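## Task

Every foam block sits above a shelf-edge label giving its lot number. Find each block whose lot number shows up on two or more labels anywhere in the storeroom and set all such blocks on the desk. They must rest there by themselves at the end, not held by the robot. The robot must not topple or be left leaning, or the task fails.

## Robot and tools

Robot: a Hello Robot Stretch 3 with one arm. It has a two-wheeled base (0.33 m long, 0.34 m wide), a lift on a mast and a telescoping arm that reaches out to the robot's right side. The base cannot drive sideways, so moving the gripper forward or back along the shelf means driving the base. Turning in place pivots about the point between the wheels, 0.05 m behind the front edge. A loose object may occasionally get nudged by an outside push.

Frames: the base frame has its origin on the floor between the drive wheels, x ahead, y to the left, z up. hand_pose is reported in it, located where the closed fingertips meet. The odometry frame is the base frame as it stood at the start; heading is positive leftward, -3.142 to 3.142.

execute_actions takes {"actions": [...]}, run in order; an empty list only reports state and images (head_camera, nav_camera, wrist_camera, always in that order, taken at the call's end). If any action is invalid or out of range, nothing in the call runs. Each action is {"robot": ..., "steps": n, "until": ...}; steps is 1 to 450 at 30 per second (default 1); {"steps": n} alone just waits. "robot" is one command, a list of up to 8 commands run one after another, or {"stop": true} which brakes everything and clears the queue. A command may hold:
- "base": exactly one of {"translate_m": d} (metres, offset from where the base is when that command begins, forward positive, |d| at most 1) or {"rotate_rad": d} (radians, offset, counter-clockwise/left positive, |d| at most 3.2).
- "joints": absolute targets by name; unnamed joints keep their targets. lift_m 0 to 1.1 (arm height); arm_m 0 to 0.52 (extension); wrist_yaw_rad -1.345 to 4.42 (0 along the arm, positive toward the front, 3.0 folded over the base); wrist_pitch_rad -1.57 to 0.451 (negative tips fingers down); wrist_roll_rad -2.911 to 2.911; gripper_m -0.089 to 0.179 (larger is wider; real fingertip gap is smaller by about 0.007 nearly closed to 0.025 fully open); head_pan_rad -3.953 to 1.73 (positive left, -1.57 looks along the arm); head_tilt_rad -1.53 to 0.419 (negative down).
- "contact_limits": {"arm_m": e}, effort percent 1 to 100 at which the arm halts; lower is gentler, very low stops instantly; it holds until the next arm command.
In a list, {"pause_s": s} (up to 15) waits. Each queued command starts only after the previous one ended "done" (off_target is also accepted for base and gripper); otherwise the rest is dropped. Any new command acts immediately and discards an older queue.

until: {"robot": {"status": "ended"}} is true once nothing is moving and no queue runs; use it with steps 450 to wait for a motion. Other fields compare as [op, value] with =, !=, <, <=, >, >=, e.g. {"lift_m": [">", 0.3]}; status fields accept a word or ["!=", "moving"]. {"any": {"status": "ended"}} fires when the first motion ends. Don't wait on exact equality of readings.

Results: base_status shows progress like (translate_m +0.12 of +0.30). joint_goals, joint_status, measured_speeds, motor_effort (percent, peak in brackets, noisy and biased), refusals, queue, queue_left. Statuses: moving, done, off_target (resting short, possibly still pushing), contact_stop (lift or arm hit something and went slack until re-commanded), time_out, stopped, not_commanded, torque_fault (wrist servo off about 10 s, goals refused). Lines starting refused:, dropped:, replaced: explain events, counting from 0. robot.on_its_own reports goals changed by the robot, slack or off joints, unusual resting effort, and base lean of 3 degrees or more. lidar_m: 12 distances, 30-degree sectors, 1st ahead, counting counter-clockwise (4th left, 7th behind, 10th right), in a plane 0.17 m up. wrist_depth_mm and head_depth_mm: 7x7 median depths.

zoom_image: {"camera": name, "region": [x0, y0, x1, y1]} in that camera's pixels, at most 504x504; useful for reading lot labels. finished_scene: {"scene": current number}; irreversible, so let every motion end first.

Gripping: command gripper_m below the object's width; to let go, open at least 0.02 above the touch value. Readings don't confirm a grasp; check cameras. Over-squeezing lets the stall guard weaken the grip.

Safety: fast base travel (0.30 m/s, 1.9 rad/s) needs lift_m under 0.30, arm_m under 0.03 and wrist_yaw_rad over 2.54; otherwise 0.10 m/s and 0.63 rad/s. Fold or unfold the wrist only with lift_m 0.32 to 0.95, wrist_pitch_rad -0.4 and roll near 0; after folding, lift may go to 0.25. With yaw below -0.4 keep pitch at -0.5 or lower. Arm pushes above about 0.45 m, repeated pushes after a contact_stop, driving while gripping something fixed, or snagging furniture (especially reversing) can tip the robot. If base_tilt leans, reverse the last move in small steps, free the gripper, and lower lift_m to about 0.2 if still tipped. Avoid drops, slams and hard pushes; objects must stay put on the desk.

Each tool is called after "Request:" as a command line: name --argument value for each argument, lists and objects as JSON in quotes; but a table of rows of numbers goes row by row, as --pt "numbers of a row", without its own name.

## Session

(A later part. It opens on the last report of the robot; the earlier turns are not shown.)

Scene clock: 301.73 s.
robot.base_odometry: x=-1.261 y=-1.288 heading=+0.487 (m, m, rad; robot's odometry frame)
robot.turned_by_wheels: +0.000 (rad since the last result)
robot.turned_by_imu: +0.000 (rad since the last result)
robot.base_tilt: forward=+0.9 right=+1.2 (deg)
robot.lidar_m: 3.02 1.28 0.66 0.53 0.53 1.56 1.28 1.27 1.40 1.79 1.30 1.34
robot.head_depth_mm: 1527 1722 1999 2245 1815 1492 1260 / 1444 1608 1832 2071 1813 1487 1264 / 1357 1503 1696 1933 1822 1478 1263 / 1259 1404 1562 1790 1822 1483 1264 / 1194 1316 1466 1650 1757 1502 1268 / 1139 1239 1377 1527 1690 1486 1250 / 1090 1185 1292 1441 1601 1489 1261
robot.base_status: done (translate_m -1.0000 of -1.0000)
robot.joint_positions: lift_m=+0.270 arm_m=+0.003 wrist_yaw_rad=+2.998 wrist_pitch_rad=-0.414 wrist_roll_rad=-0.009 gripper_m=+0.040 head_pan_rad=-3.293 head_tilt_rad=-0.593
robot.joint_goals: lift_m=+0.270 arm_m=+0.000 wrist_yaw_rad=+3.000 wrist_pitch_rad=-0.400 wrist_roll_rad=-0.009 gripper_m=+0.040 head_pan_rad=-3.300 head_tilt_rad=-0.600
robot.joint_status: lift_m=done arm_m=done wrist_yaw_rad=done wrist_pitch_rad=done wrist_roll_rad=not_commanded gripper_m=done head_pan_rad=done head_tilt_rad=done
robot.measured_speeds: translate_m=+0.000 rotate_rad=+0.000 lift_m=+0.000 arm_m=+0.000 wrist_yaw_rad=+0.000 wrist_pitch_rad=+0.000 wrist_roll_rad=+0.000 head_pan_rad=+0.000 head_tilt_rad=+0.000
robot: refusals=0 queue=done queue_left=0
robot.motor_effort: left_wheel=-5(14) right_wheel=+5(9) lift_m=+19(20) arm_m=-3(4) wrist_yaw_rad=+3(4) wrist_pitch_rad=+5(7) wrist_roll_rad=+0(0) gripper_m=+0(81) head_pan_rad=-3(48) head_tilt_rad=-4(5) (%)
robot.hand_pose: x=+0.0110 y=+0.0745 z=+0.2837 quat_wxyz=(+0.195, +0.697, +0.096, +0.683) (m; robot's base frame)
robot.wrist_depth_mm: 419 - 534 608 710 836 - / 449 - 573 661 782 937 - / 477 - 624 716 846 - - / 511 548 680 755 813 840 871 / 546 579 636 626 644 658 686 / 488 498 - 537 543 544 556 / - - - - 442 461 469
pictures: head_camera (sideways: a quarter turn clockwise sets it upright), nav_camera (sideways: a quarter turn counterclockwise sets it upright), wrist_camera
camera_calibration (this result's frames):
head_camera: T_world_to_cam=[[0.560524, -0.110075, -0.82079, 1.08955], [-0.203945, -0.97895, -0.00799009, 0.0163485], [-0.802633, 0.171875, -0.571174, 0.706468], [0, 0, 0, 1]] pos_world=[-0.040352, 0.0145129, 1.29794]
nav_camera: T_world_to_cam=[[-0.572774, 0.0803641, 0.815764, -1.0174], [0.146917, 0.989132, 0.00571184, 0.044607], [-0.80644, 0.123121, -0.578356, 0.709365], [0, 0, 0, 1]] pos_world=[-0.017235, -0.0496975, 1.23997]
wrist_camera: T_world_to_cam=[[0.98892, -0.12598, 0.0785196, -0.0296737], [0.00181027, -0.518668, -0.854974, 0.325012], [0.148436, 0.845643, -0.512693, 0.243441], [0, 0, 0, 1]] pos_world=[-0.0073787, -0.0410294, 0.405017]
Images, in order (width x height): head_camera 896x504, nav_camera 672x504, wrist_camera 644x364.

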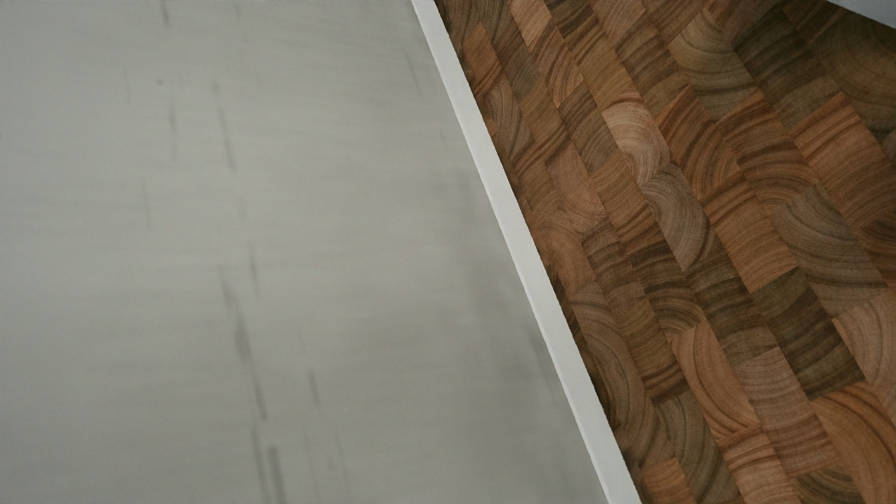

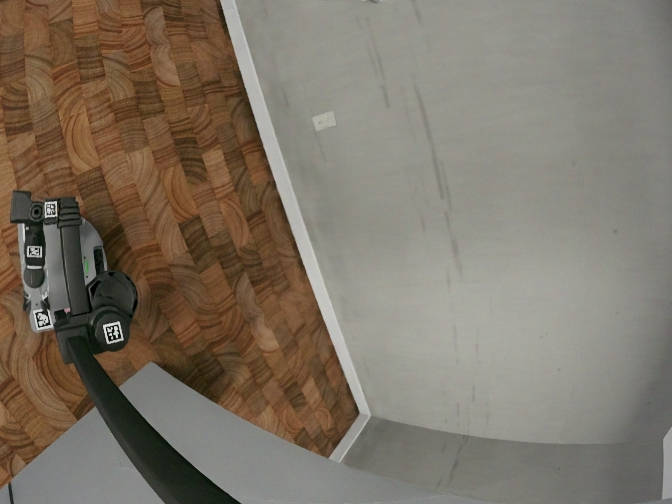

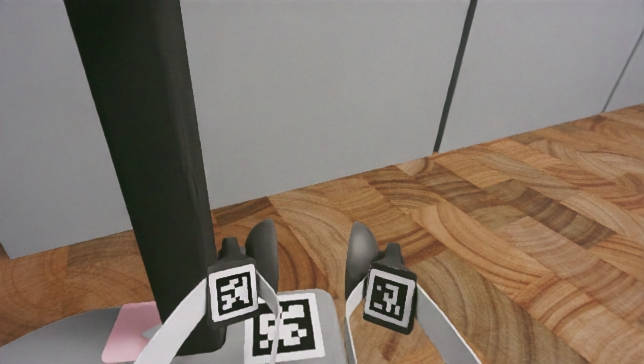

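Request:
execute_actions --actions '[{"robot":{"base":{"translate_m":-0.664},"joints":{"head_pan_rad":-0.7,"head_tilt_rad":-0.5}},"steps":200,"until":{"robot":{"base_status":["!=","moving"]}}},{"robot":{"base":{"rotate_rad":1.9325}},"steps":200,"until":{"robot":{"base_status":["!=","moving"]}}},{"robot":{"base":{"translate_m":1.0}},"steps":200,"until":{"robot":{"translate_m":[">",0.40]}}},{"robot":{"base":{"translate_m":1.0}},"steps":200,"until":{"robot":{"base_status":["!=","moving"]}}},{"robot":{"base":{"rotate_rad":-1.571}},"steps":200,"until":{"robot":{"status":"ended"}}}]'

Scene clock: 323.17 s.
robot.base_odometry: x=-2.904 y=-0.669 heading=+0.849 (m, m, rad; robot's odometry frame)
robot.turned_by_wheels: +0.361 (rad since the last result)
robot.turned_by_imu: +0.364 (rad since the last result)
robot.base_tilt: forward=+0.8 right=+1.3 (deg)
robot.lidar_m: 1.36 0.50 0.37 0.36 0.37 0.51 0.63 0.65 0.90 2.50 0.77 1.44
robot.head_depth_mm: 626 672 738 844 1006 1247 1325 / 1164 1260 946 1425 1056 1066 1238 / 1276 1363 1017 1554 1217 1502 1291 / 1407 1489 1087 1567 1316 1523 1324 / 1366 1439 1566 1582 1820 1584 1331 / 1251 1332 1445 1583 1817 1612 1329 / 1188 1365 2093 2321 2036 1613 1329
robot.base_status: done (rotate_rad -1.5708 of -1.5710)
robot.joint_positions: lift_m=+0.270 arm_m=+0.003 wrist_yaw_rad=+2.998 wrist_pitch_rad=-0.415 wrist_roll_rad=-0.009 gripper_m=+0.040 head_pan_rad=-0.707 head_tilt_rad=-0.507
robot.joint_goals: lift_m=+0.270 arm_m=+0.000 wrist_yaw_rad=+3.000 wrist_pitch_rad=-0.400 wrist_roll_rad=-0.009 gripper_m=+0.040 head_pan_rad=-0.700 head_tilt_rad=-0.500
robot.joint_status: lift_m=done arm_m=done wrist_yaw_rad=done wrist_pitch_rad=done wrist_roll_rad=not_commanded gripper_m=done head_pan_rad=done head_tilt_rad=done
robot.measured_speeds: translate_m=+0.000 rotate_rad=+0.000 lift_m=+0.000 arm_m=+0.000 wrist_yaw_rad=+0.000 wrist_pitch_rad=+0.000 wrist_roll_rad=+0.000 head_pan_rad=+0.000 head_tilt_rad=+0.000
robot: refusals=0 queue=done queue_left=0
robot.motor_effort: left_wheel=+4(14) right_wheel=-6(16) lift_m=+19(18) arm_m=-4(3) wrist_yaw_rad=+2(2) wrist_pitch_rad=+5(5) wrist_roll_rad=+0(0) gripper_m=+0(1) head_pan_rad=+4(53) head_tilt_rad=+2(14) (%)
robot.hand_pose: x=+0.0110 y=+0.0745 z=+0.2837 quat_wxyz=(+0.195, +0.697, +0.097, +0.683) (m; robot's base frame)
robot.wrist_depth_mm: 336 - 361 372 389 407 421 / 361 - 386 406 419 445 462 / 389 - 423 440 458 483 505 / 419 431 464 484 511 533 564 / 455 464 492 517 543 585 615 / 479 493 - 533 545 538 544 / - - - - 439 459 469
pictures: head_camera (sideways: a quarter turn clockwise sets it upright), nav_camera (sideways: a quarter turn counterclockwise sets it upright), wrist_camera
camera_calibration (this result's frames):
head_camera: T_world_to_cam=[[-0.362466, 0.34145, -0.867197, 1.1557], [0.689837, 0.723957, -0.0032831, 0.00476902], [0.626693, -0.599415, -0.497954, 0.602485], [0, 0, 0, 1]] pos_world=[0.0380367, -0.0369259, 1.30224]
nav_camera: T_world_to_cam=[[0.38885, -0.322928, 0.862852, -1.08467], [-0.646765, -0.762665, 0.00603628, 0.0490254], [0.656118, -0.56041, -0.505421, 0.605551], [0, 0, 0, 1]] pos_world=[0.0561672, 0.0264775, 1.24167]
wrist_camera: T_world_to_cam=[[0.988936, -0.125859, 0.0785154, -0.029653], [0.00183643, -0.51886, -0.854857, 0.324937], [0.14833, 0.845543, -0.512888, 0.243499], [0, 0, 0, 1]] pos_world=[-0.00739001, -0.0410242, 0.404991]
Images, in order (width x height): head_camera 896x504, nav_camera 672x504, wrist_camera 644x364.

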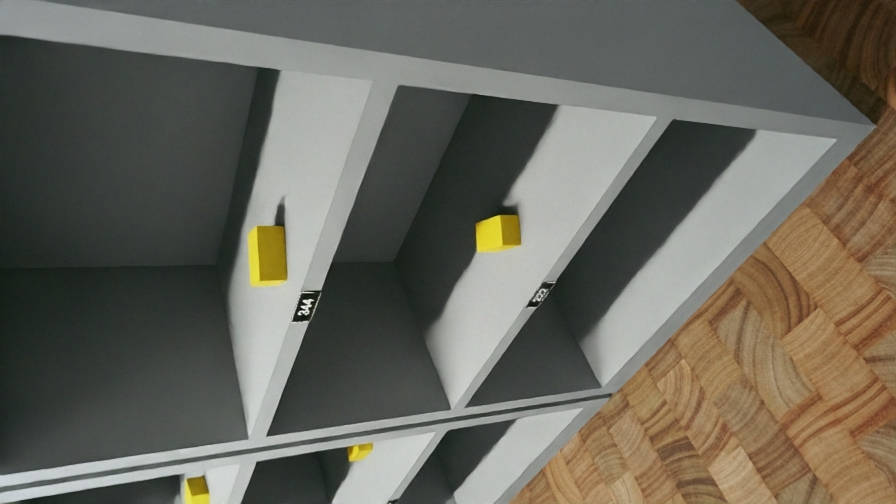

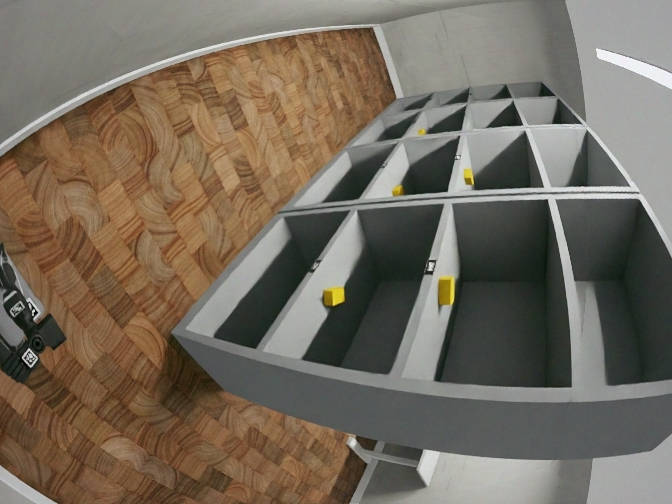

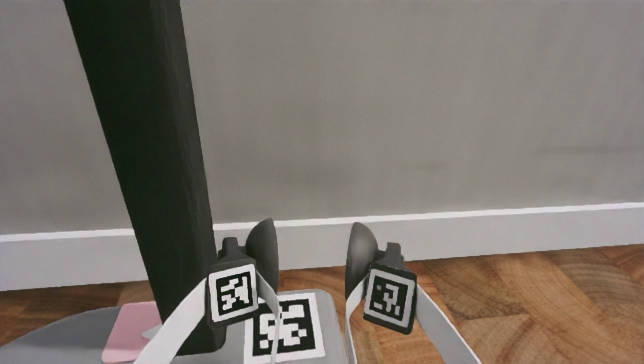

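Request:
zoom_image --camera "head_camera" --region '[270, 260, 580, 340]'

Region (270, 260, 580, 340) of head_camera's 896x504 image, scaled by 1.626, with more detail than that image has; it fills the top 130 rows of this view, and the rest is white.

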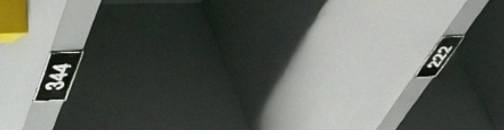

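Request:
zoom_image --camera "head_camera" --region '[500, 265, 580, 325]'

Request:
execute_actions --actions '[{"robot":{"base":{"translate_m":1.0}},"steps":200,"until":{"robot":{"translate_m":[">",0.6]}}},{"robot":{"base":{"translate_m":1.0}},"steps":200,"until":{"robot":{"translate_m":[">",0.4]}}}]'

Request:
zoom_image --camera "head_camera" --region '[250, 150, 630, 430]'

Request:
execute_actions --actions '[{"robot":{"base":{"translate_m":1.0}},"steps":200,"until":{"robot":{"translate_m":[">",0.5]}}},{"robot":{"base":{"translate_m":1.0}},"steps":200,"until":{"robot":{"translate_m":[">",0.42]}}}]'

Request:
zoom_image --camera "head_camera" --region '[250, 150, 630, 430]'

Request:
execute_actions --actions '[{"robot":{"base":{"translate_m":0.55},"joints":{"head_pan_rad":-0.5,"head_tilt_rad":-0.42}},"steps":200,"until":{"robot":{"status":"ended"}}}]'

Region (500, 265, 580, 325) of head_camera's 896x504 image, scaled by 6.300, with more detail than that image has; it fills the top 378 rows of this view, and the rest is white.

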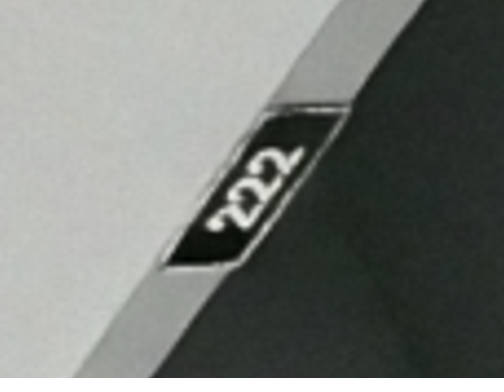

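Scene clock: 337.80 s.
robot.base_odometry: x=-2.241 y=+0.084 heading=+0.849 (m, m, rad; robot's odometry frame)
robot.turned_by_wheels: +0.000 (rad since the last result)
robot.turned_by_imu: -0.002 (rad since the last result)
robot.base_tilt: forward=+1.8 right=+1.4 (deg)
robot.lidar_m: 1.35 0.50 0.37 0.35 0.37 0.50 1.42 1.70 0.87 1.02 0.72 1.38
robot.head_depth_mm: 1079 1149 875 779 854 930 1089 / 1172 1259 941 1445 1169 1378 1231 / 1280 1362 1018 1560 1217 1502 1297 / 1363 1470 1103 1580 1688 1498 1334 / 1275 1371 1480 1568 1756 1601 1331 / 1180 1273 1391 1551 1817 1586 1331 / 1204 1499 2254 2301 2010 1601 1327
robot.base_status: moving (translate_m +0.4003 of +1.0000)
robot.joint_positions: lift_m=+0.270 arm_m=+0.003 wrist_yaw_rad=+2.998 wrist_pitch_rad=-0.415 wrist_roll_rad=-0.009 gripper_m=+0.040 head_pan_rad=-0.707 head_tilt_rad=-0.507
robot.joint_goals: lift_m=+0.270 arm_m=+0.000 wrist_yaw_rad=+3.000 wrist_pitch_rad=-0.400 wrist_roll_rad=-0.009 gripper_m=+0.040 head_pan_rad=-0.700 head_tilt_rad=-0.500
robot.joint_status: lift_m=done arm_m=done wrist_yaw_rad=done wrist_pitch_rad=done wrist_roll_rad=not_commanded gripper_m=done head_pan_rad=done head_tilt_rad=done
robot.measured_speeds: translate_m=+0.293 rotate_rad=+0.000 lift_m=+0.000 arm_m=+0.000 wrist_yaw_rad=+0.000 wrist_pitch_rad=+0.000 wrist_roll_rad=+0.000 head_pan_rad=+0.000 head_tilt_rad=+0.000
robot: refusals=0 queue=running queue_left=0
robot.motor_effort: left_wheel=+7(14) right_wheel=-4(6) lift_m=+18(19) arm_m=-3(3) wrist_yaw_rad=+2(3) wrist_pitch_rad=+5(5) wrist_roll_rad=+0(0) gripper_m=-1(0) head_pan_rad=+4(4) head_tilt_rad=+2(3) (%)
robot.hand_pose: x=+0.0110 y=+0.0745 z=+0.2837 quat_wxyz=(+0.195, +0.697, +0.097, +0.683) (m; robot's base frame)
robot.wrist_depth_mm: 331 - 355 367 386 398 416 / 356 - 381 396 415 433 454 / 383 - 416 432 457 483 502 / 416 424 457 474 495 530 566 / 449 465 487 507 535 575 613 / 471 489 - 527 539 543 553 / - - - - 438 457 464
pictures: head_camera (sideways: a quarter turn clockwise sets it upright), nav_camera (sideways: a quarter turn counterclockwise sets it upright), wrist_camera
camera_calibration (this result's frames):
head_camera: T_world_to_cam=[[-0.362465, 0.34145, -0.867197, 1.1557], [0.689837, 0.723957, -0.0032831, 0.00476902], [0.626693, -0.599415, -0.497954, 0.602485], [0, 0, 0, 1]] pos_world=[0.0380367, -0.0369259, 1.30224]
nav_camera: T_world_to_cam=[[0.38885, -0.322928, 0.862852, -1.08467], [-0.646765, -0.762665, 0.00603628, 0.0490254], [0.656118, -0.56041, -0.505421, 0.605551], [0, 0, 0, 1]] pos_world=[0.0561672, 0.0264775, 1.24167]
wrist_camera: T_world_to_cam=[[0.98894, -0.125828, 0.0785147, -0.029648], [0.00184669, -0.518892, -0.854838, 0.324924], [0.148303, 0.845528, -0.512921, 0.243509], [0, 0, 0, 1]] pos_world=[-0.00739311, -0.0410239, 0.404986]
Images, in order (width x height): head_camera 896x504, nav_camera 672x504, wrist_camera 644x364.

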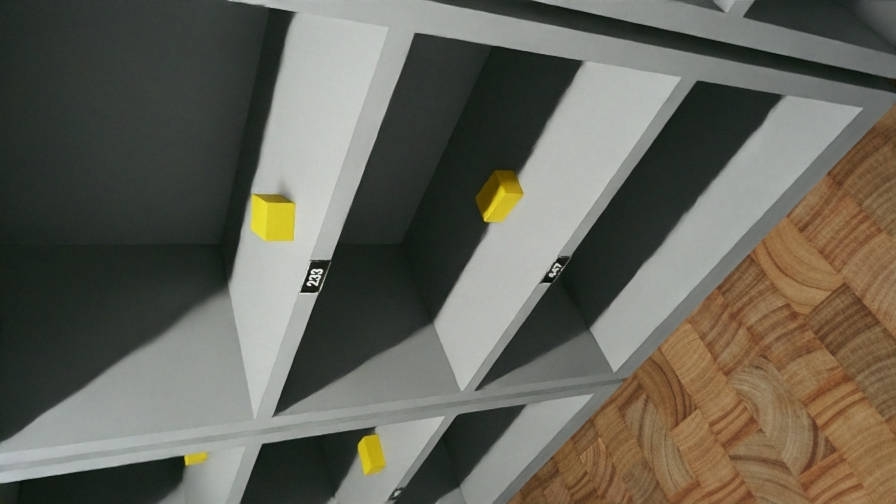

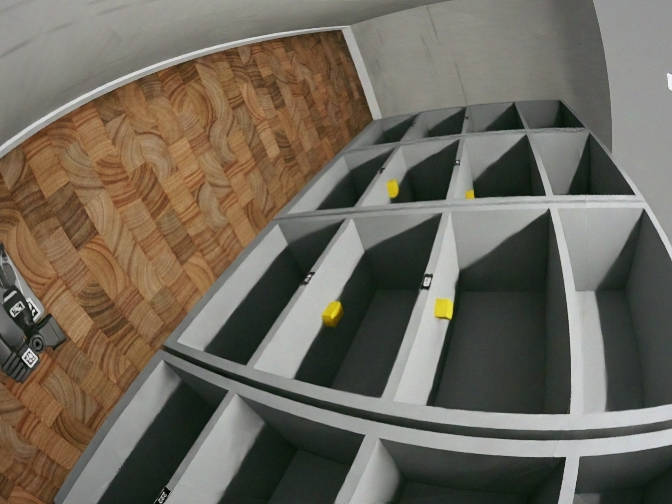

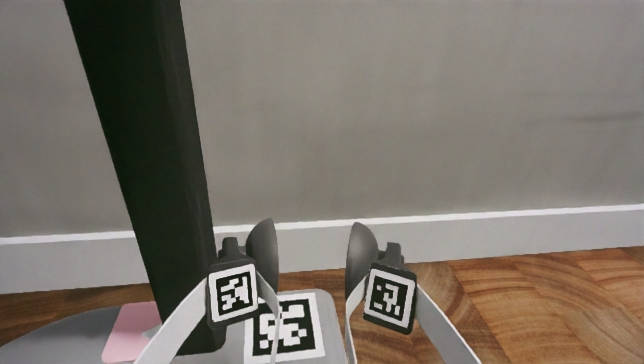

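Region (250, 150, 630, 430) of head_camera's 896x504 image, scaled by 1.326, with more detail than that image has; it fills the top 371 rows of this view, and the rest is white.

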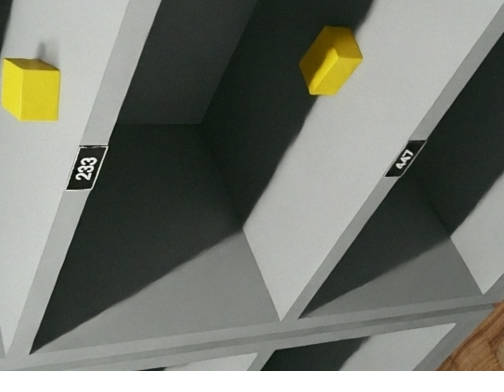

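Scene clock: 341.00 s.
robot.base_odometry: x=-1.622 y=+0.787 heading=+0.849 (m, m, rad; robot's odometry frame)
robot.turned_by_wheels: +0.000 (rad since the last result)
robot.turned_by_imu: -0.001 (rad since the last result)
robot.base_tilt: forward=+0.2 right=+0.6 (deg)
robot.lidar_m: 1.33 0.49 0.36 0.35 0.36 0.50 1.39 0.94 0.88 1.03 0.72 1.38
robot.head_depth_mm: 1088 1155 872 788 861 932 1088 / 1180 1259 938 1431 1178 1422 1238 / 1284 1370 1020 1564 1214 1498 1296 / 1375 1477 1206 1576 1688 1509 1330 / 1284 1376 1483 1568 1753 1603 1334 / 1183 1282 1396 1545 1829 1615 1334 / 1204 1705 2235 2303 2012 1605 1327
robot.base_status: moving (translate_m +0.4295 of +1.0000)
robot.joint_positions: lift_m=+0.270 arm_m=+0.003 wrist_yaw_rad=+2.998 wrist_pitch_rad=-0.415 wrist_roll_rad=-0.009 gripper_m=+0.040 head_pan_rad=-0.707 head_tilt_rad=-0.507
robot.joint_goals: lift_m=+0.270 arm_m=+0.000 wrist_yaw_rad=+3.000 wrist_pitch_rad=-0.400 wrist_roll_rad=-0.009 gripper_m=+0.040 head_pan_rad=-0.700 head_tilt_rad=-0.500
robot.joint_status: lift_m=done arm_m=done wrist_yaw_rad=done wrist_pitch_rad=done wrist_roll_rad=not_commanded gripper_m=done head_pan_rad=done head_tilt_rad=done
robot.measured_speeds: translate_m=+0.293 rotate_rad=+0.000 lift_m=+0.000 arm_m=+0.000 wrist_yaw_rad=+0.000 wrist_pitch_rad=+0.000 wrist_roll_rad=+0.000 head_pan_rad=+0.000 head_tilt_rad=+0.000
robot: refusals=0 queue=running queue_left=0
robot.motor_effort: left_wheel=+8(7) right_wheel=-4(4) lift_m=+18(18) arm_m=-2(3) wrist_yaw_rad=+3(2) wrist_pitch_rad=+5(5) wrist_roll_rad=+0(0) gripper_m=-1(0) head_pan_rad=+4(4) head_tilt_rad=+3(3) (%)
robot.hand_pose: x=+0.0110 y=+0.0745 z=+0.2837 quat_wxyz=(+0.195, +0.697, +0.097, +0.683) (m; robot's base frame)
robot.wrist_depth_mm: 326 - 351 366 380 394 415 / 351 - 377 391 410 430 449 / 381 - 409 426 448 471 497 / 409 423 449 471 497 519 555 / 439 454 479 506 530 566 603 / 469 483 - 530 535 540 549 / - - - - 435 460 468
pictures: head_camera (sideways: a quarter turn clockwise sets it upright), nav_camera (sideways: a quarter turn counterclockwise sets it upright), wrist_camera
camera_calibration (this result's frames):
head_camera: T_world_to_cam=[[-0.362465, 0.341449, -0.867197, 1.1557], [0.689837, 0.723958, -0.00328309, 0.00476901], [0.626693, -0.599415, -0.497954, 0.602485], [0, 0, 0, 1]] pos_world=[0.0380367, -0.0369259, 1.30224]
nav_camera: T_world_to_cam=[[0.38885, -0.322928, 0.862852, -1.08467], [-0.646765, -0.762665, 0.00603628, 0.0490254], [0.656118, -0.56041, -0.505421, 0.605551], [0, 0, 0, 1]] pos_world=[0.0561672, 0.0264775, 1.24167]
wrist_camera: T_world_to_cam=[[0.98894, -0.125828, 0.0785148, -0.0296481], [0.00184665, -0.518892, -0.854838, 0.324924], [0.148303, 0.845528, -0.512921, 0.243509], [0, 0, 0, 1]] pos_world=[-0.00739309, -0.0410239, 0.404986]
Images, in order (width x height): head_camera 896x504, nav_camera 672x504, wrist_camera 644x364.

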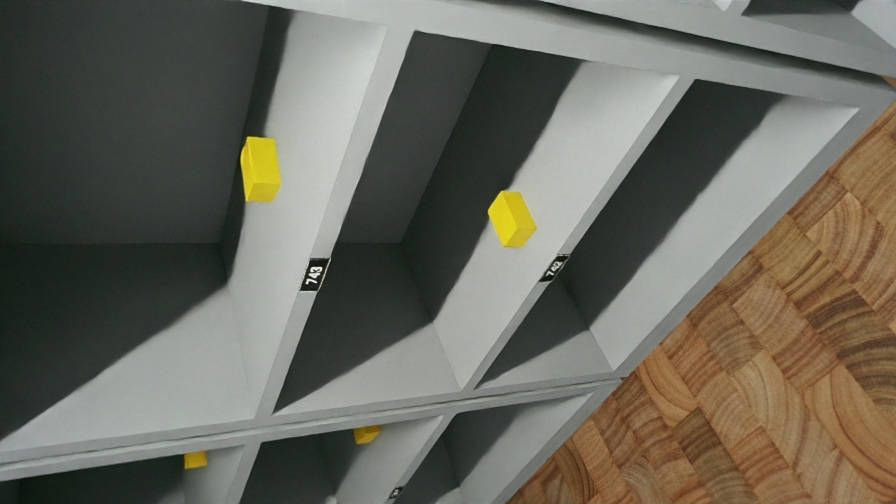

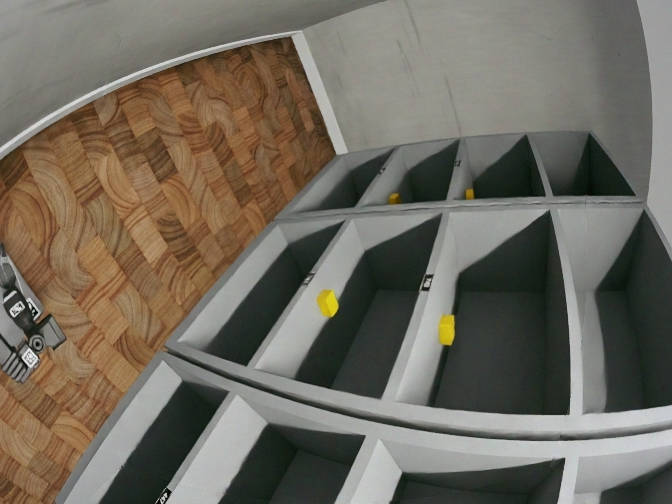

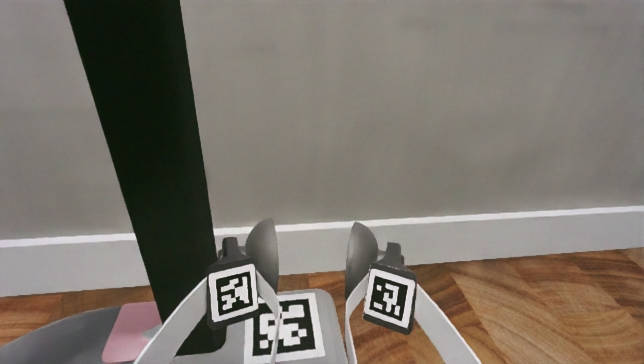

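Region (250, 150, 630, 430) of head_camera's 896x504 image, scaled by 1.326, with more detail than that image has; it fills the top 371 rows of this view, and the rest is white.

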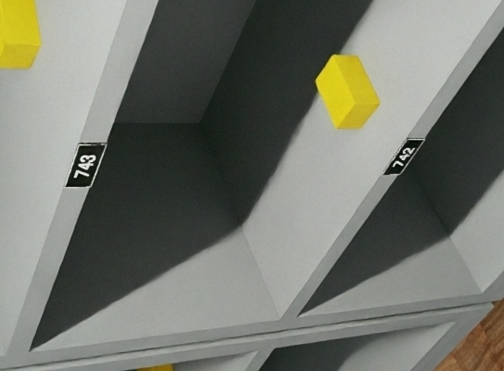

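Scene clock: 344.03 s.
robot.base_odometry: x=-1.258 y=+1.200 heading=+0.849 (m, m, rad; robot's odometry frame)
robot.turned_by_wheels: +0.000 (rad since the last result)
robot.turned_by_imu: -0.001 (rad since the last result)
robot.base_tilt: forward=+0.9 right=+1.3 (deg)
robot.lidar_m: 1.32 0.49 0.36 0.35 0.36 0.49 1.38 1.31 0.69 0.72 0.94 0.95
robot.head_depth_mm: 770 822 901 990 1129 1071 1315 / 843 902 964 1012 1093 1209 1296 / 1560 1751 1372 1827 1425 1620 1399 / 1559 1717 1781 1843 2016 1677 1403 / 1497 1626 1748 1887 2058 1720 1418 / 1467 1583 1698 1846 1976 1738 1406 / 1413 1505 1615 1725 1857 1739 1405
robot.base_status: done (translate_m +0.5500 of +0.5500)
robot.joint_positions: lift_m=+0.270 arm_m=+0.003 wrist_yaw_rad=+2.998 wrist_pitch_rad=-0.415 wrist_roll_rad=-0.009 gripper_m=+0.040 head_pan_rad=-0.507 head_tilt_rad=-0.428
robot.joint_goals: lift_m=+0.270 arm_m=+0.000 wrist_yaw_rad=+3.000 wrist_pitch_rad=-0.400 wrist_roll_rad=-0.009 gripper_m=+0.040 head_pan_rad=-0.500 head_tilt_rad=-0.420
robot.joint_status: lift_m=done arm_m=done wrist_yaw_rad=done wrist_pitch_rad=done wrist_roll_rad=not_commanded gripper_m=done head_pan_rad=done head_tilt_rad=done
robot.measured_speeds: translate_m=+0.000 rotate_rad=+0.000 lift_m=+0.000 arm_m=+0.000 wrist_yaw_rad=+0.000 wrist_pitch_rad=+0.000 wrist_roll_rad=+0.000 head_pan_rad=+0.000 head_tilt_rad=+0.000
robot: refusals=0 queue=done queue_left=0
robot.motor_effort: left_wheel=+4(8) right_wheel=-6(11) lift_m=+18(19) arm_m=-3(2) wrist_yaw_rad=+2(2) wrist_pitch_rad=+5(6) wrist_roll_rad=+0(0) gripper_m=+0(0) head_pan_rad=+5(21) head_tilt_rad=+3(15) (%)
robot.hand_pose: x=+0.0110 y=+0.0745 z=+0.2837 quat_wxyz=(+0.195, +0.697, +0.097, +0.683) (m; robot's base frame)
robot.wrist_depth_mm: 325 - 351 363 377 390 409 / 350 - 378 394 406 423 451 / 376 - 409 424 446 470 498 / 406 417 445 469 494 519 548 / 439 454 473 503 528 563 602 / 466 486 - 520 548 532 546 / - - - - 438 460 463
pictures: head_camera (sideways: a quarter turn clockwise sets it upright), nav_camera (sideways: a quarter turn counterclockwise sets it upright), wrist_camera
camera_calibration (this result's frames):
head_camera: T_world_to_cam=[[-0.361738, 0.228739, -0.903783, 1.20341], [0.532615, 0.846357, 0.00102624, 0.000117915], [0.765158, -0.480997, -0.427989, 0.510602], [0, 0, 0, 1]] pos_world=[0.0445665, -0.0297689, 1.30616]
nav_camera: T_world_to_cam=[[0.384203, -0.205507, 0.900086, -1.1332], [-0.48307, -0.875559, 0.00629223, 0.047693], [0.786786, -0.437222, -0.435666, 0.513989], [0, 0, 0, 1]] pos_world=[0.0540193, 0.0336048, 1.24361]
wrist_camera: T_world_to_cam=[[0.98894, -0.125828, 0.0785147, -0.029648], [0.00184651, -0.518892, -0.854838, 0.324924], [0.148303, 0.845528, -0.512921, 0.243509], [0, 0, 0, 1]] pos_world=[-0.00739309, -0.0410239, 0.404986]
Images, in order (width x height): head_camera 896x504, nav_camera 672x504, wrist_camera 644x364.

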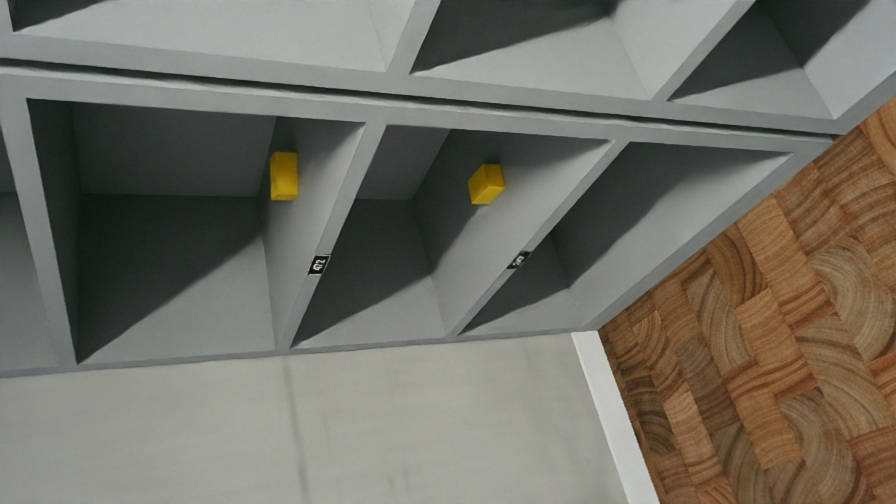

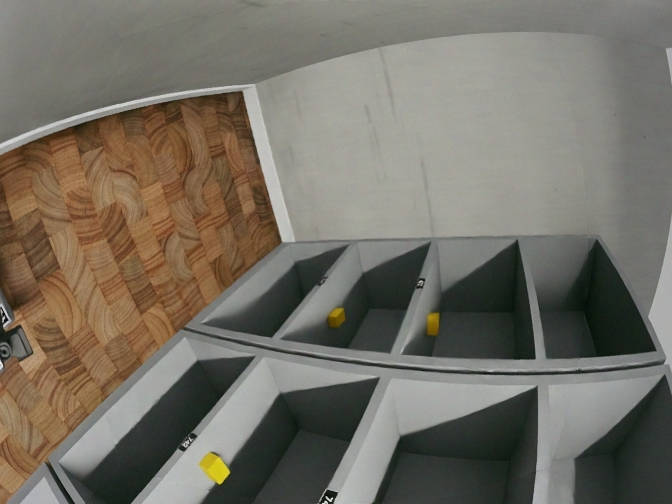

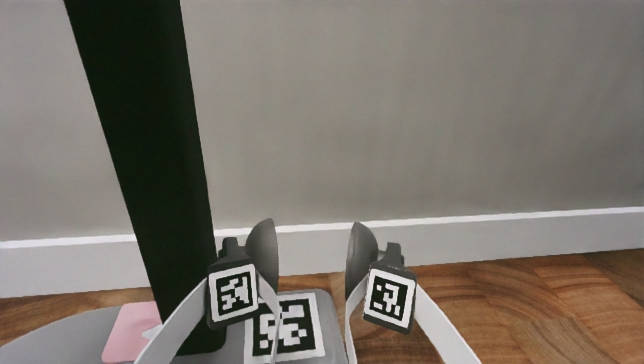

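Request:
zoom_image --camera "head_camera" --region '[490, 235, 550, 285]'

Request:
zoom_image --camera "head_camera" --region '[290, 240, 350, 290]'

Request:
zoom_image --camera "nav_camera" --region '[160, 420, 360, 504]'

Region (490, 235, 550, 285) of head_camera's 896x504 image, scaled by 8.400, with more detail than that image has.

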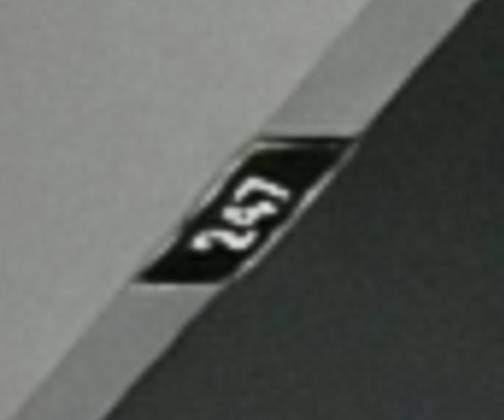

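Region (290, 240, 350, 290) of head_camera's 896x504 image, scaled by 8.400, with more detail than that image has.

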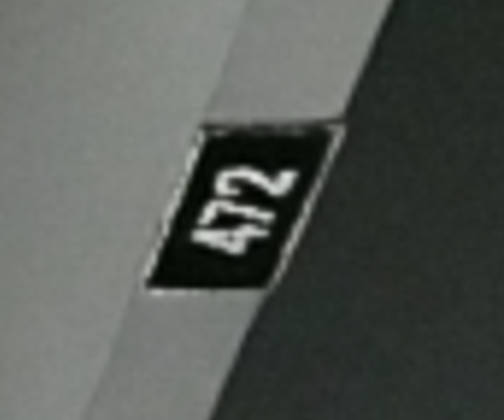

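Region (160, 420, 360, 504) of nav_camera's 672x504 image, scaled by 2.520, with more detail than that image has; it fills the top 212 rows of this view, and the rest is white.

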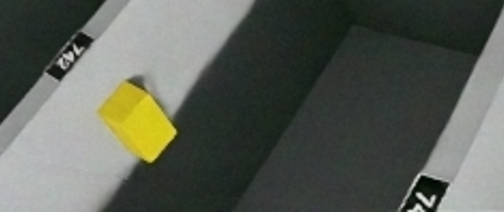

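Request:
execute_actions --actions '[{"robot":{"base":{"translate_m":-0.697},"joints":{"lift_m":0.295,"head_pan_rad":-1.5,"head_tilt_rad":-0.75}},"steps":200,"until":{"robot":{"translate_m":["<",-0.56]}}},{"robot":{"joints":{"lift_m":0.52}},"steps":100,"until":{"robot":{"lift_m":[">",0.335]}}},{"robot":{"joints":{"wrist_yaw_rad":-0.08,"arm_m":0.2}},"steps":100,"until":{"robot":{"wrist_yaw_rad":["<",1.6]}}},{"robot":{"joints":{"wrist_pitch_rad":-0.21,"gripper_m":0.179}},"steps":100,"until":{"robot":{"wrist_yaw_rad":["<",0.5],"lift_m":[">",0.51],"wrist_pitch_rad":[">",-0.26]}}},{"robot":{"joints":{"arm_m":0.35}},"steps":200,"until":{"robot":{"status":"ended"}}}]'

Scene clock: 374.63 s.
robot.base_odometry: x=-1.719 y=+0.677 heading=+0.849 (m, m, rad; robot's odometry frame)
robot.turned_by_wheels: +0.000 (rad since the last result)
robot.turned_by_imu: -0.001 (rad since the last result)
robot.base_tilt: forward=+0.9 right=+1.3 (deg)
robot.lidar_m: 1.33 0.49 0.36 0.35 0.36 0.50 1.40 1.52 0.79 1.12 0.79 1.51
robot.head_depth_mm: 943 744 1247 1123 1270 1297 1187 / 945 742 1247 1122 1424 1320 - / 946 704 1255 1122 - 1326 1183 / 950 712 1264 1084 1420 1324 1178 / 959 737 1259 1115 1424 1333 1179 / 958 736 1256 1118 1415 1348 1185 / 965 738 1155 1083 1146 1309 1183
robot.base_status: done (translate_m -0.6970 of -0.6970)
robot.joint_positions: lift_m=+0.520 arm_m=+0.350 wrist_yaw_rad=-0.078 wrist_pitch_rad=-0.235 wrist_roll_rad=-0.009 gripper_m=+0.179 head_pan_rad=-1.493 head_tilt_rad=-0.741
robot.joint_goals: lift_m=+0.520 arm_m=+0.350 wrist_yaw_rad=-0.080 wrist_pitch_rad=-0.210 wrist_roll_rad=-0.009 gripper_m=+0.179 head_pan_rad=-1.500 head_tilt_rad=-0.750
robot.joint_status: lift_m=done arm_m=done wrist_yaw_rad=done wrist_pitch_rad=done wrist_roll_rad=not_commanded gripper_m=done head_pan_rad=done head_tilt_rad=done
robot.measured_speeds: translate_m=+0.000 rotate_rad=+0.000 lift_m=+0.000 arm_m=+0.000 wrist_yaw_rad=+0.000 wrist_pitch_rad=+0.000 wrist_roll_rad=+0.000 head_pan_rad=+0.000 head_tilt_rad=+0.000
robot: refusals=0 queue=done queue_left=0
robot.motor_effort: left_wheel=+4(9) right_wheel=-5(15) lift_m=+26(26) arm_m=+1(2) wrist_yaw_rad=-2(1) wrist_pitch_rad=+10(13) wrist_roll_rad=+0(0) gripper_m=+0(84) head_pan_rad=-3(47) head_tilt_rad=-5(29) (%)
robot.hand_pose: x=-0.0404 y=-0.7375 z=+0.5753 quat_wxyz=(+0.702, +0.056, -0.701, -0.110) (m; robot's base frame)
robot.wrist_depth_mm: 451 461 472 484 495 514 435 / 481 488 498 511 526 537 434 / 489 507 517 534 555 561 434 / 342 354 251 333 394 410 397 / 258 260 254 258 278 289 294 / - 202 206 210 214 217 226 / - 166 168 172 174 174 189
pictures: head_camera (sideways: a quarter turn clockwise sets it upright), nav_camera (sideways: a quarter turn counterclockwise sets it upright), wrist_camera
camera_calibration (this result's frames):
head_camera: T_world_to_cam=[[-0.0289803, 0.684702, -0.728247, 0.97252], [0.99955, 0.0254914, -0.0158095, 0.0191848], [0.00773931, -0.728377, -0.685132, 0.849765], [0, 0, 0, 1]] pos_world=[0.00243113, -0.0474249, 1.29074]
nav_camera: T_world_to_cam=[[0.0606334, -0.689067, 0.722157, -0.899252], [-0.996588, -0.0823846, 0.00506532, 0.0524251], [0.0560043, -0.72, -0.691711, 0.851557], [0, 0, 0, 1]] pos_world=[0.05908, -0.00220457, 1.23817]
wrist_camera: T_world_to_cam=[[-0.993984, 0.074447, 0.0803349, -0.0374011], [-0.0486096, 0.357425, -0.932676, 0.842032], [-0.0981487, -0.93097, -0.351656, -0.325575], [0, 0, 0, 1]] pos_world=[-0.0282, -0.601279, 0.673857]
Images, in order (width x height): head_camera 896x504, nav_camera 672x504, wrist_camera 644x364.

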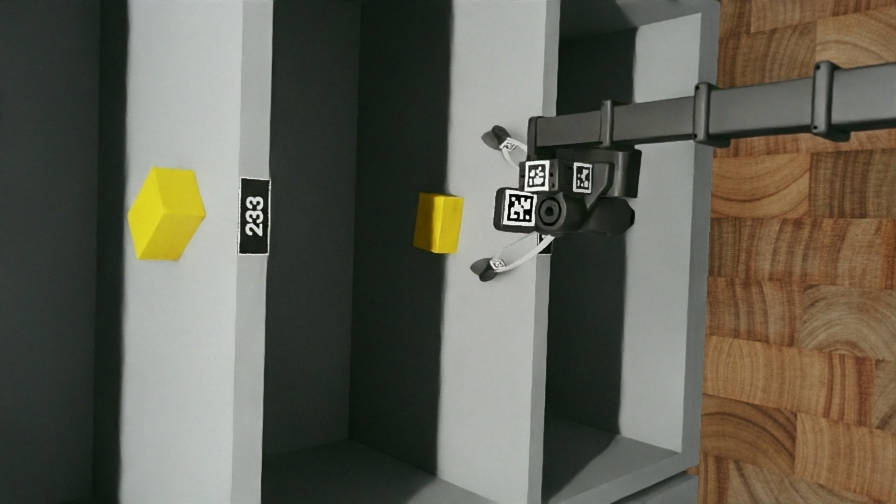

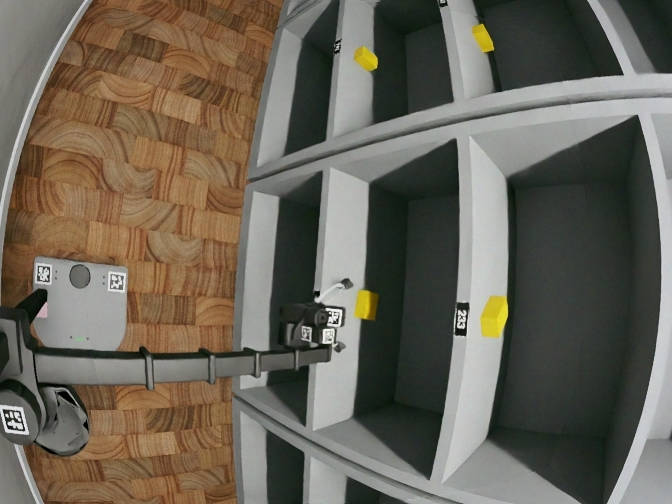

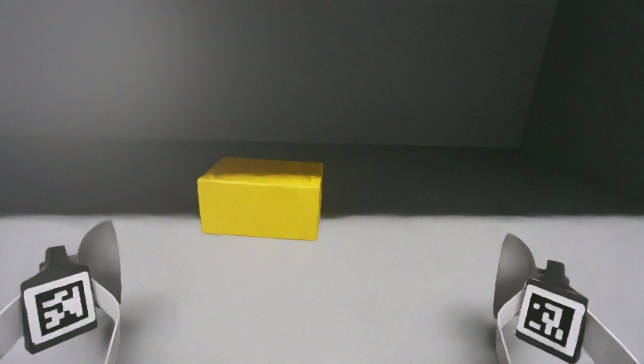

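Request:
execute_actions --actions '[{"robot":{"base":{"translate_m":0.031},"joints":{"arm_m":0.39}},"steps":100,"until":{"robot":{"translate_m":[">",0.022]}}},{"robot":{"joints":{"arm_m":0.47,"lift_m":0.503}},"steps":100,"until":{"robot":{"status":"ended"}}}]'

Scene clock: 383.90 s.
robot.base_odometry: x=-1.699 y=+0.700 heading=+0.849 (m, m, rad; robot's odometry frame)
robot.turned_by_wheels: +0.000 (rad since the last result)
robot.turned_by_imu: -0.001 (rad since the last result)
robot.base_tilt: forward=+0.9 right=+1.3 (deg)
robot.lidar_m: 1.33 0.49 0.36 0.35 0.36 0.50 1.40 1.55 0.81 1.12 0.77 1.49
robot.head_depth_mm: 940 740 1242 1119 1362 1307 1186 / 941 740 1257 1118 1433 1296 - / 946 704 1257 1184 1438 1327 1186 / 954 737 1261 1133 1431 1327 1193 / 964 735 1261 1114 1433 1332 1187 / 961 741 1270 1115 1401 1337 1192 / 953 738 1067 1057 1110 1299 1186
robot.base_status: done (translate_m +0.0310 of +0.0310)
robot.joint_positions: lift_m=+0.503 arm_m=+0.470 wrist_yaw_rad=-0.078 wrist_pitch_rad=-0.235 wrist_roll_rad=-0.009 gripper_m=+0.179 head_pan_rad=-1.493 head_tilt_rad=-0.741
robot.joint_goals: lift_m=+0.503 arm_m=+0.470 wrist_yaw_rad=-0.080 wrist_pitch_rad=-0.210 wrist_roll_rad=-0.009 gripper_m=+0.179 head_pan_rad=-1.500 head_tilt_rad=-0.750
robot.joint_status: lift_m=done arm_m=done wrist_yaw_rad=done wrist_pitch_rad=done wrist_roll_rad=not_commanded gripper_m=done head_pan_rad=done head_tilt_rad=done
robot.measured_speeds: translate_m=+0.000 rotate_rad=+0.000 lift_m=+0.000 arm_m=+0.000 wrist_yaw_rad=+0.000 wrist_pitch_rad=+0.000 wrist_roll_rad=+0.000 head_pan_rad=+0.000 head_tilt_rad=+0.000
robot: refusals=0 queue=done queue_left=0
robot.motor_effort: left_wheel=+4(9) right_wheel=-6(9) lift_m=+18(24) arm_m=+3(2) wrist_yaw_rad=+0(1) wrist_pitch_rad=+9(10) wrist_roll_rad=+0(0) gripper_m=+1(0) head_pan_rad=-3(4) head_tilt_rad=-5(6) (%)
robot.hand_pose: x=-0.0405 y=-0.8575 z=+0.5589 quat_wxyz=(+0.702, +0.056, -0.701, -0.110) (m; robot's base frame)
robot.wrist_depth_mm: 349 356 363 372 383 393 401 / 365 375 381 391 403 412 424 / 383 392 405 419 426 440 447 / 300 307 319 332 346 360 377 / 225 225 151 146 169 253 258 / - 177 136 133 133 191 197 / - 145 142 141 142 152 164
pictures: head_camera (sideways: a quarter turn clockwise sets it upright), nav_camera (sideways: a quarter turn counterclockwise sets it upright), wrist_camera
camera_calibration (this result's frames):
head_camera: T_world_to_cam=[[-0.0289766, 0.684703, -0.728246, 0.972518], [0.99955, 0.025486, -0.0158095, 0.0191849], [0.00773524, -0.728377, -0.685133, 0.849767], [0, 0, 0, 1]] pos_world=[0.00243087, -0.0474248, 1.29074]
nav_camera: T_world_to_cam=[[0.0606297, -0.689068, 0.722156, -0.899251], [-0.996588, -0.0823792, 0.00506531, 0.0524251], [0.0560003, -0.719999, -0.691712, 0.851559], [0, 0, 0, 1]] pos_world=[0.05908, -0.00220477, 1.23817]
wrist_camera: T_world_to_cam=[[-0.993973, 0.0745897, 0.0803361, -0.0270502], [-0.0485911, 0.357132, -0.932789, 0.869374], [-0.098267, -0.931071, -0.351355, -0.443371], [0, 0, 0, 1]] pos_world=[-0.0282121, -0.721274, 0.657335]
Images, in order (width x height): head_camera 896x504, nav_camera 672x504, wrist_camera 644x364.

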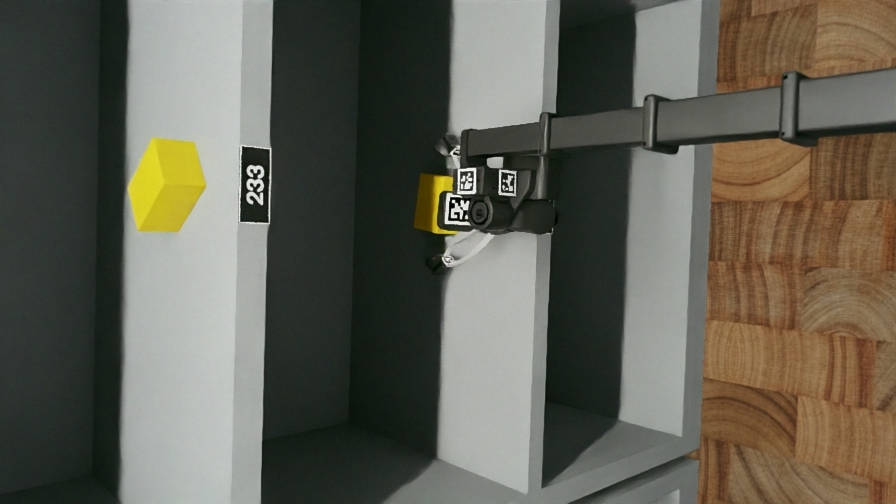

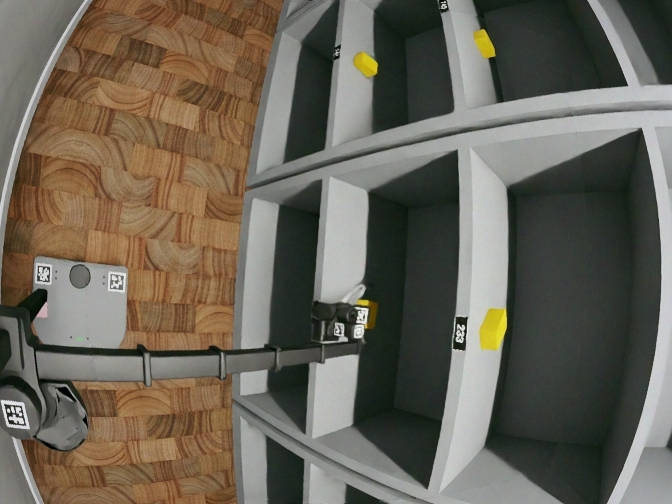

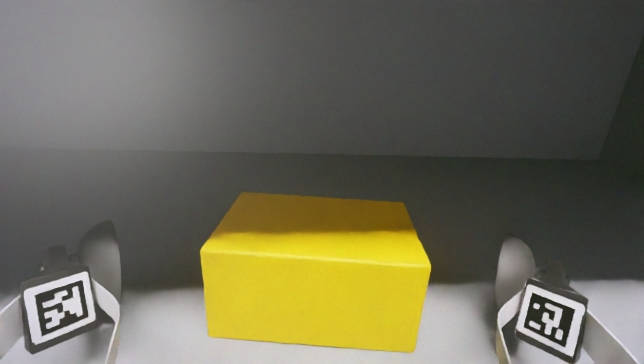

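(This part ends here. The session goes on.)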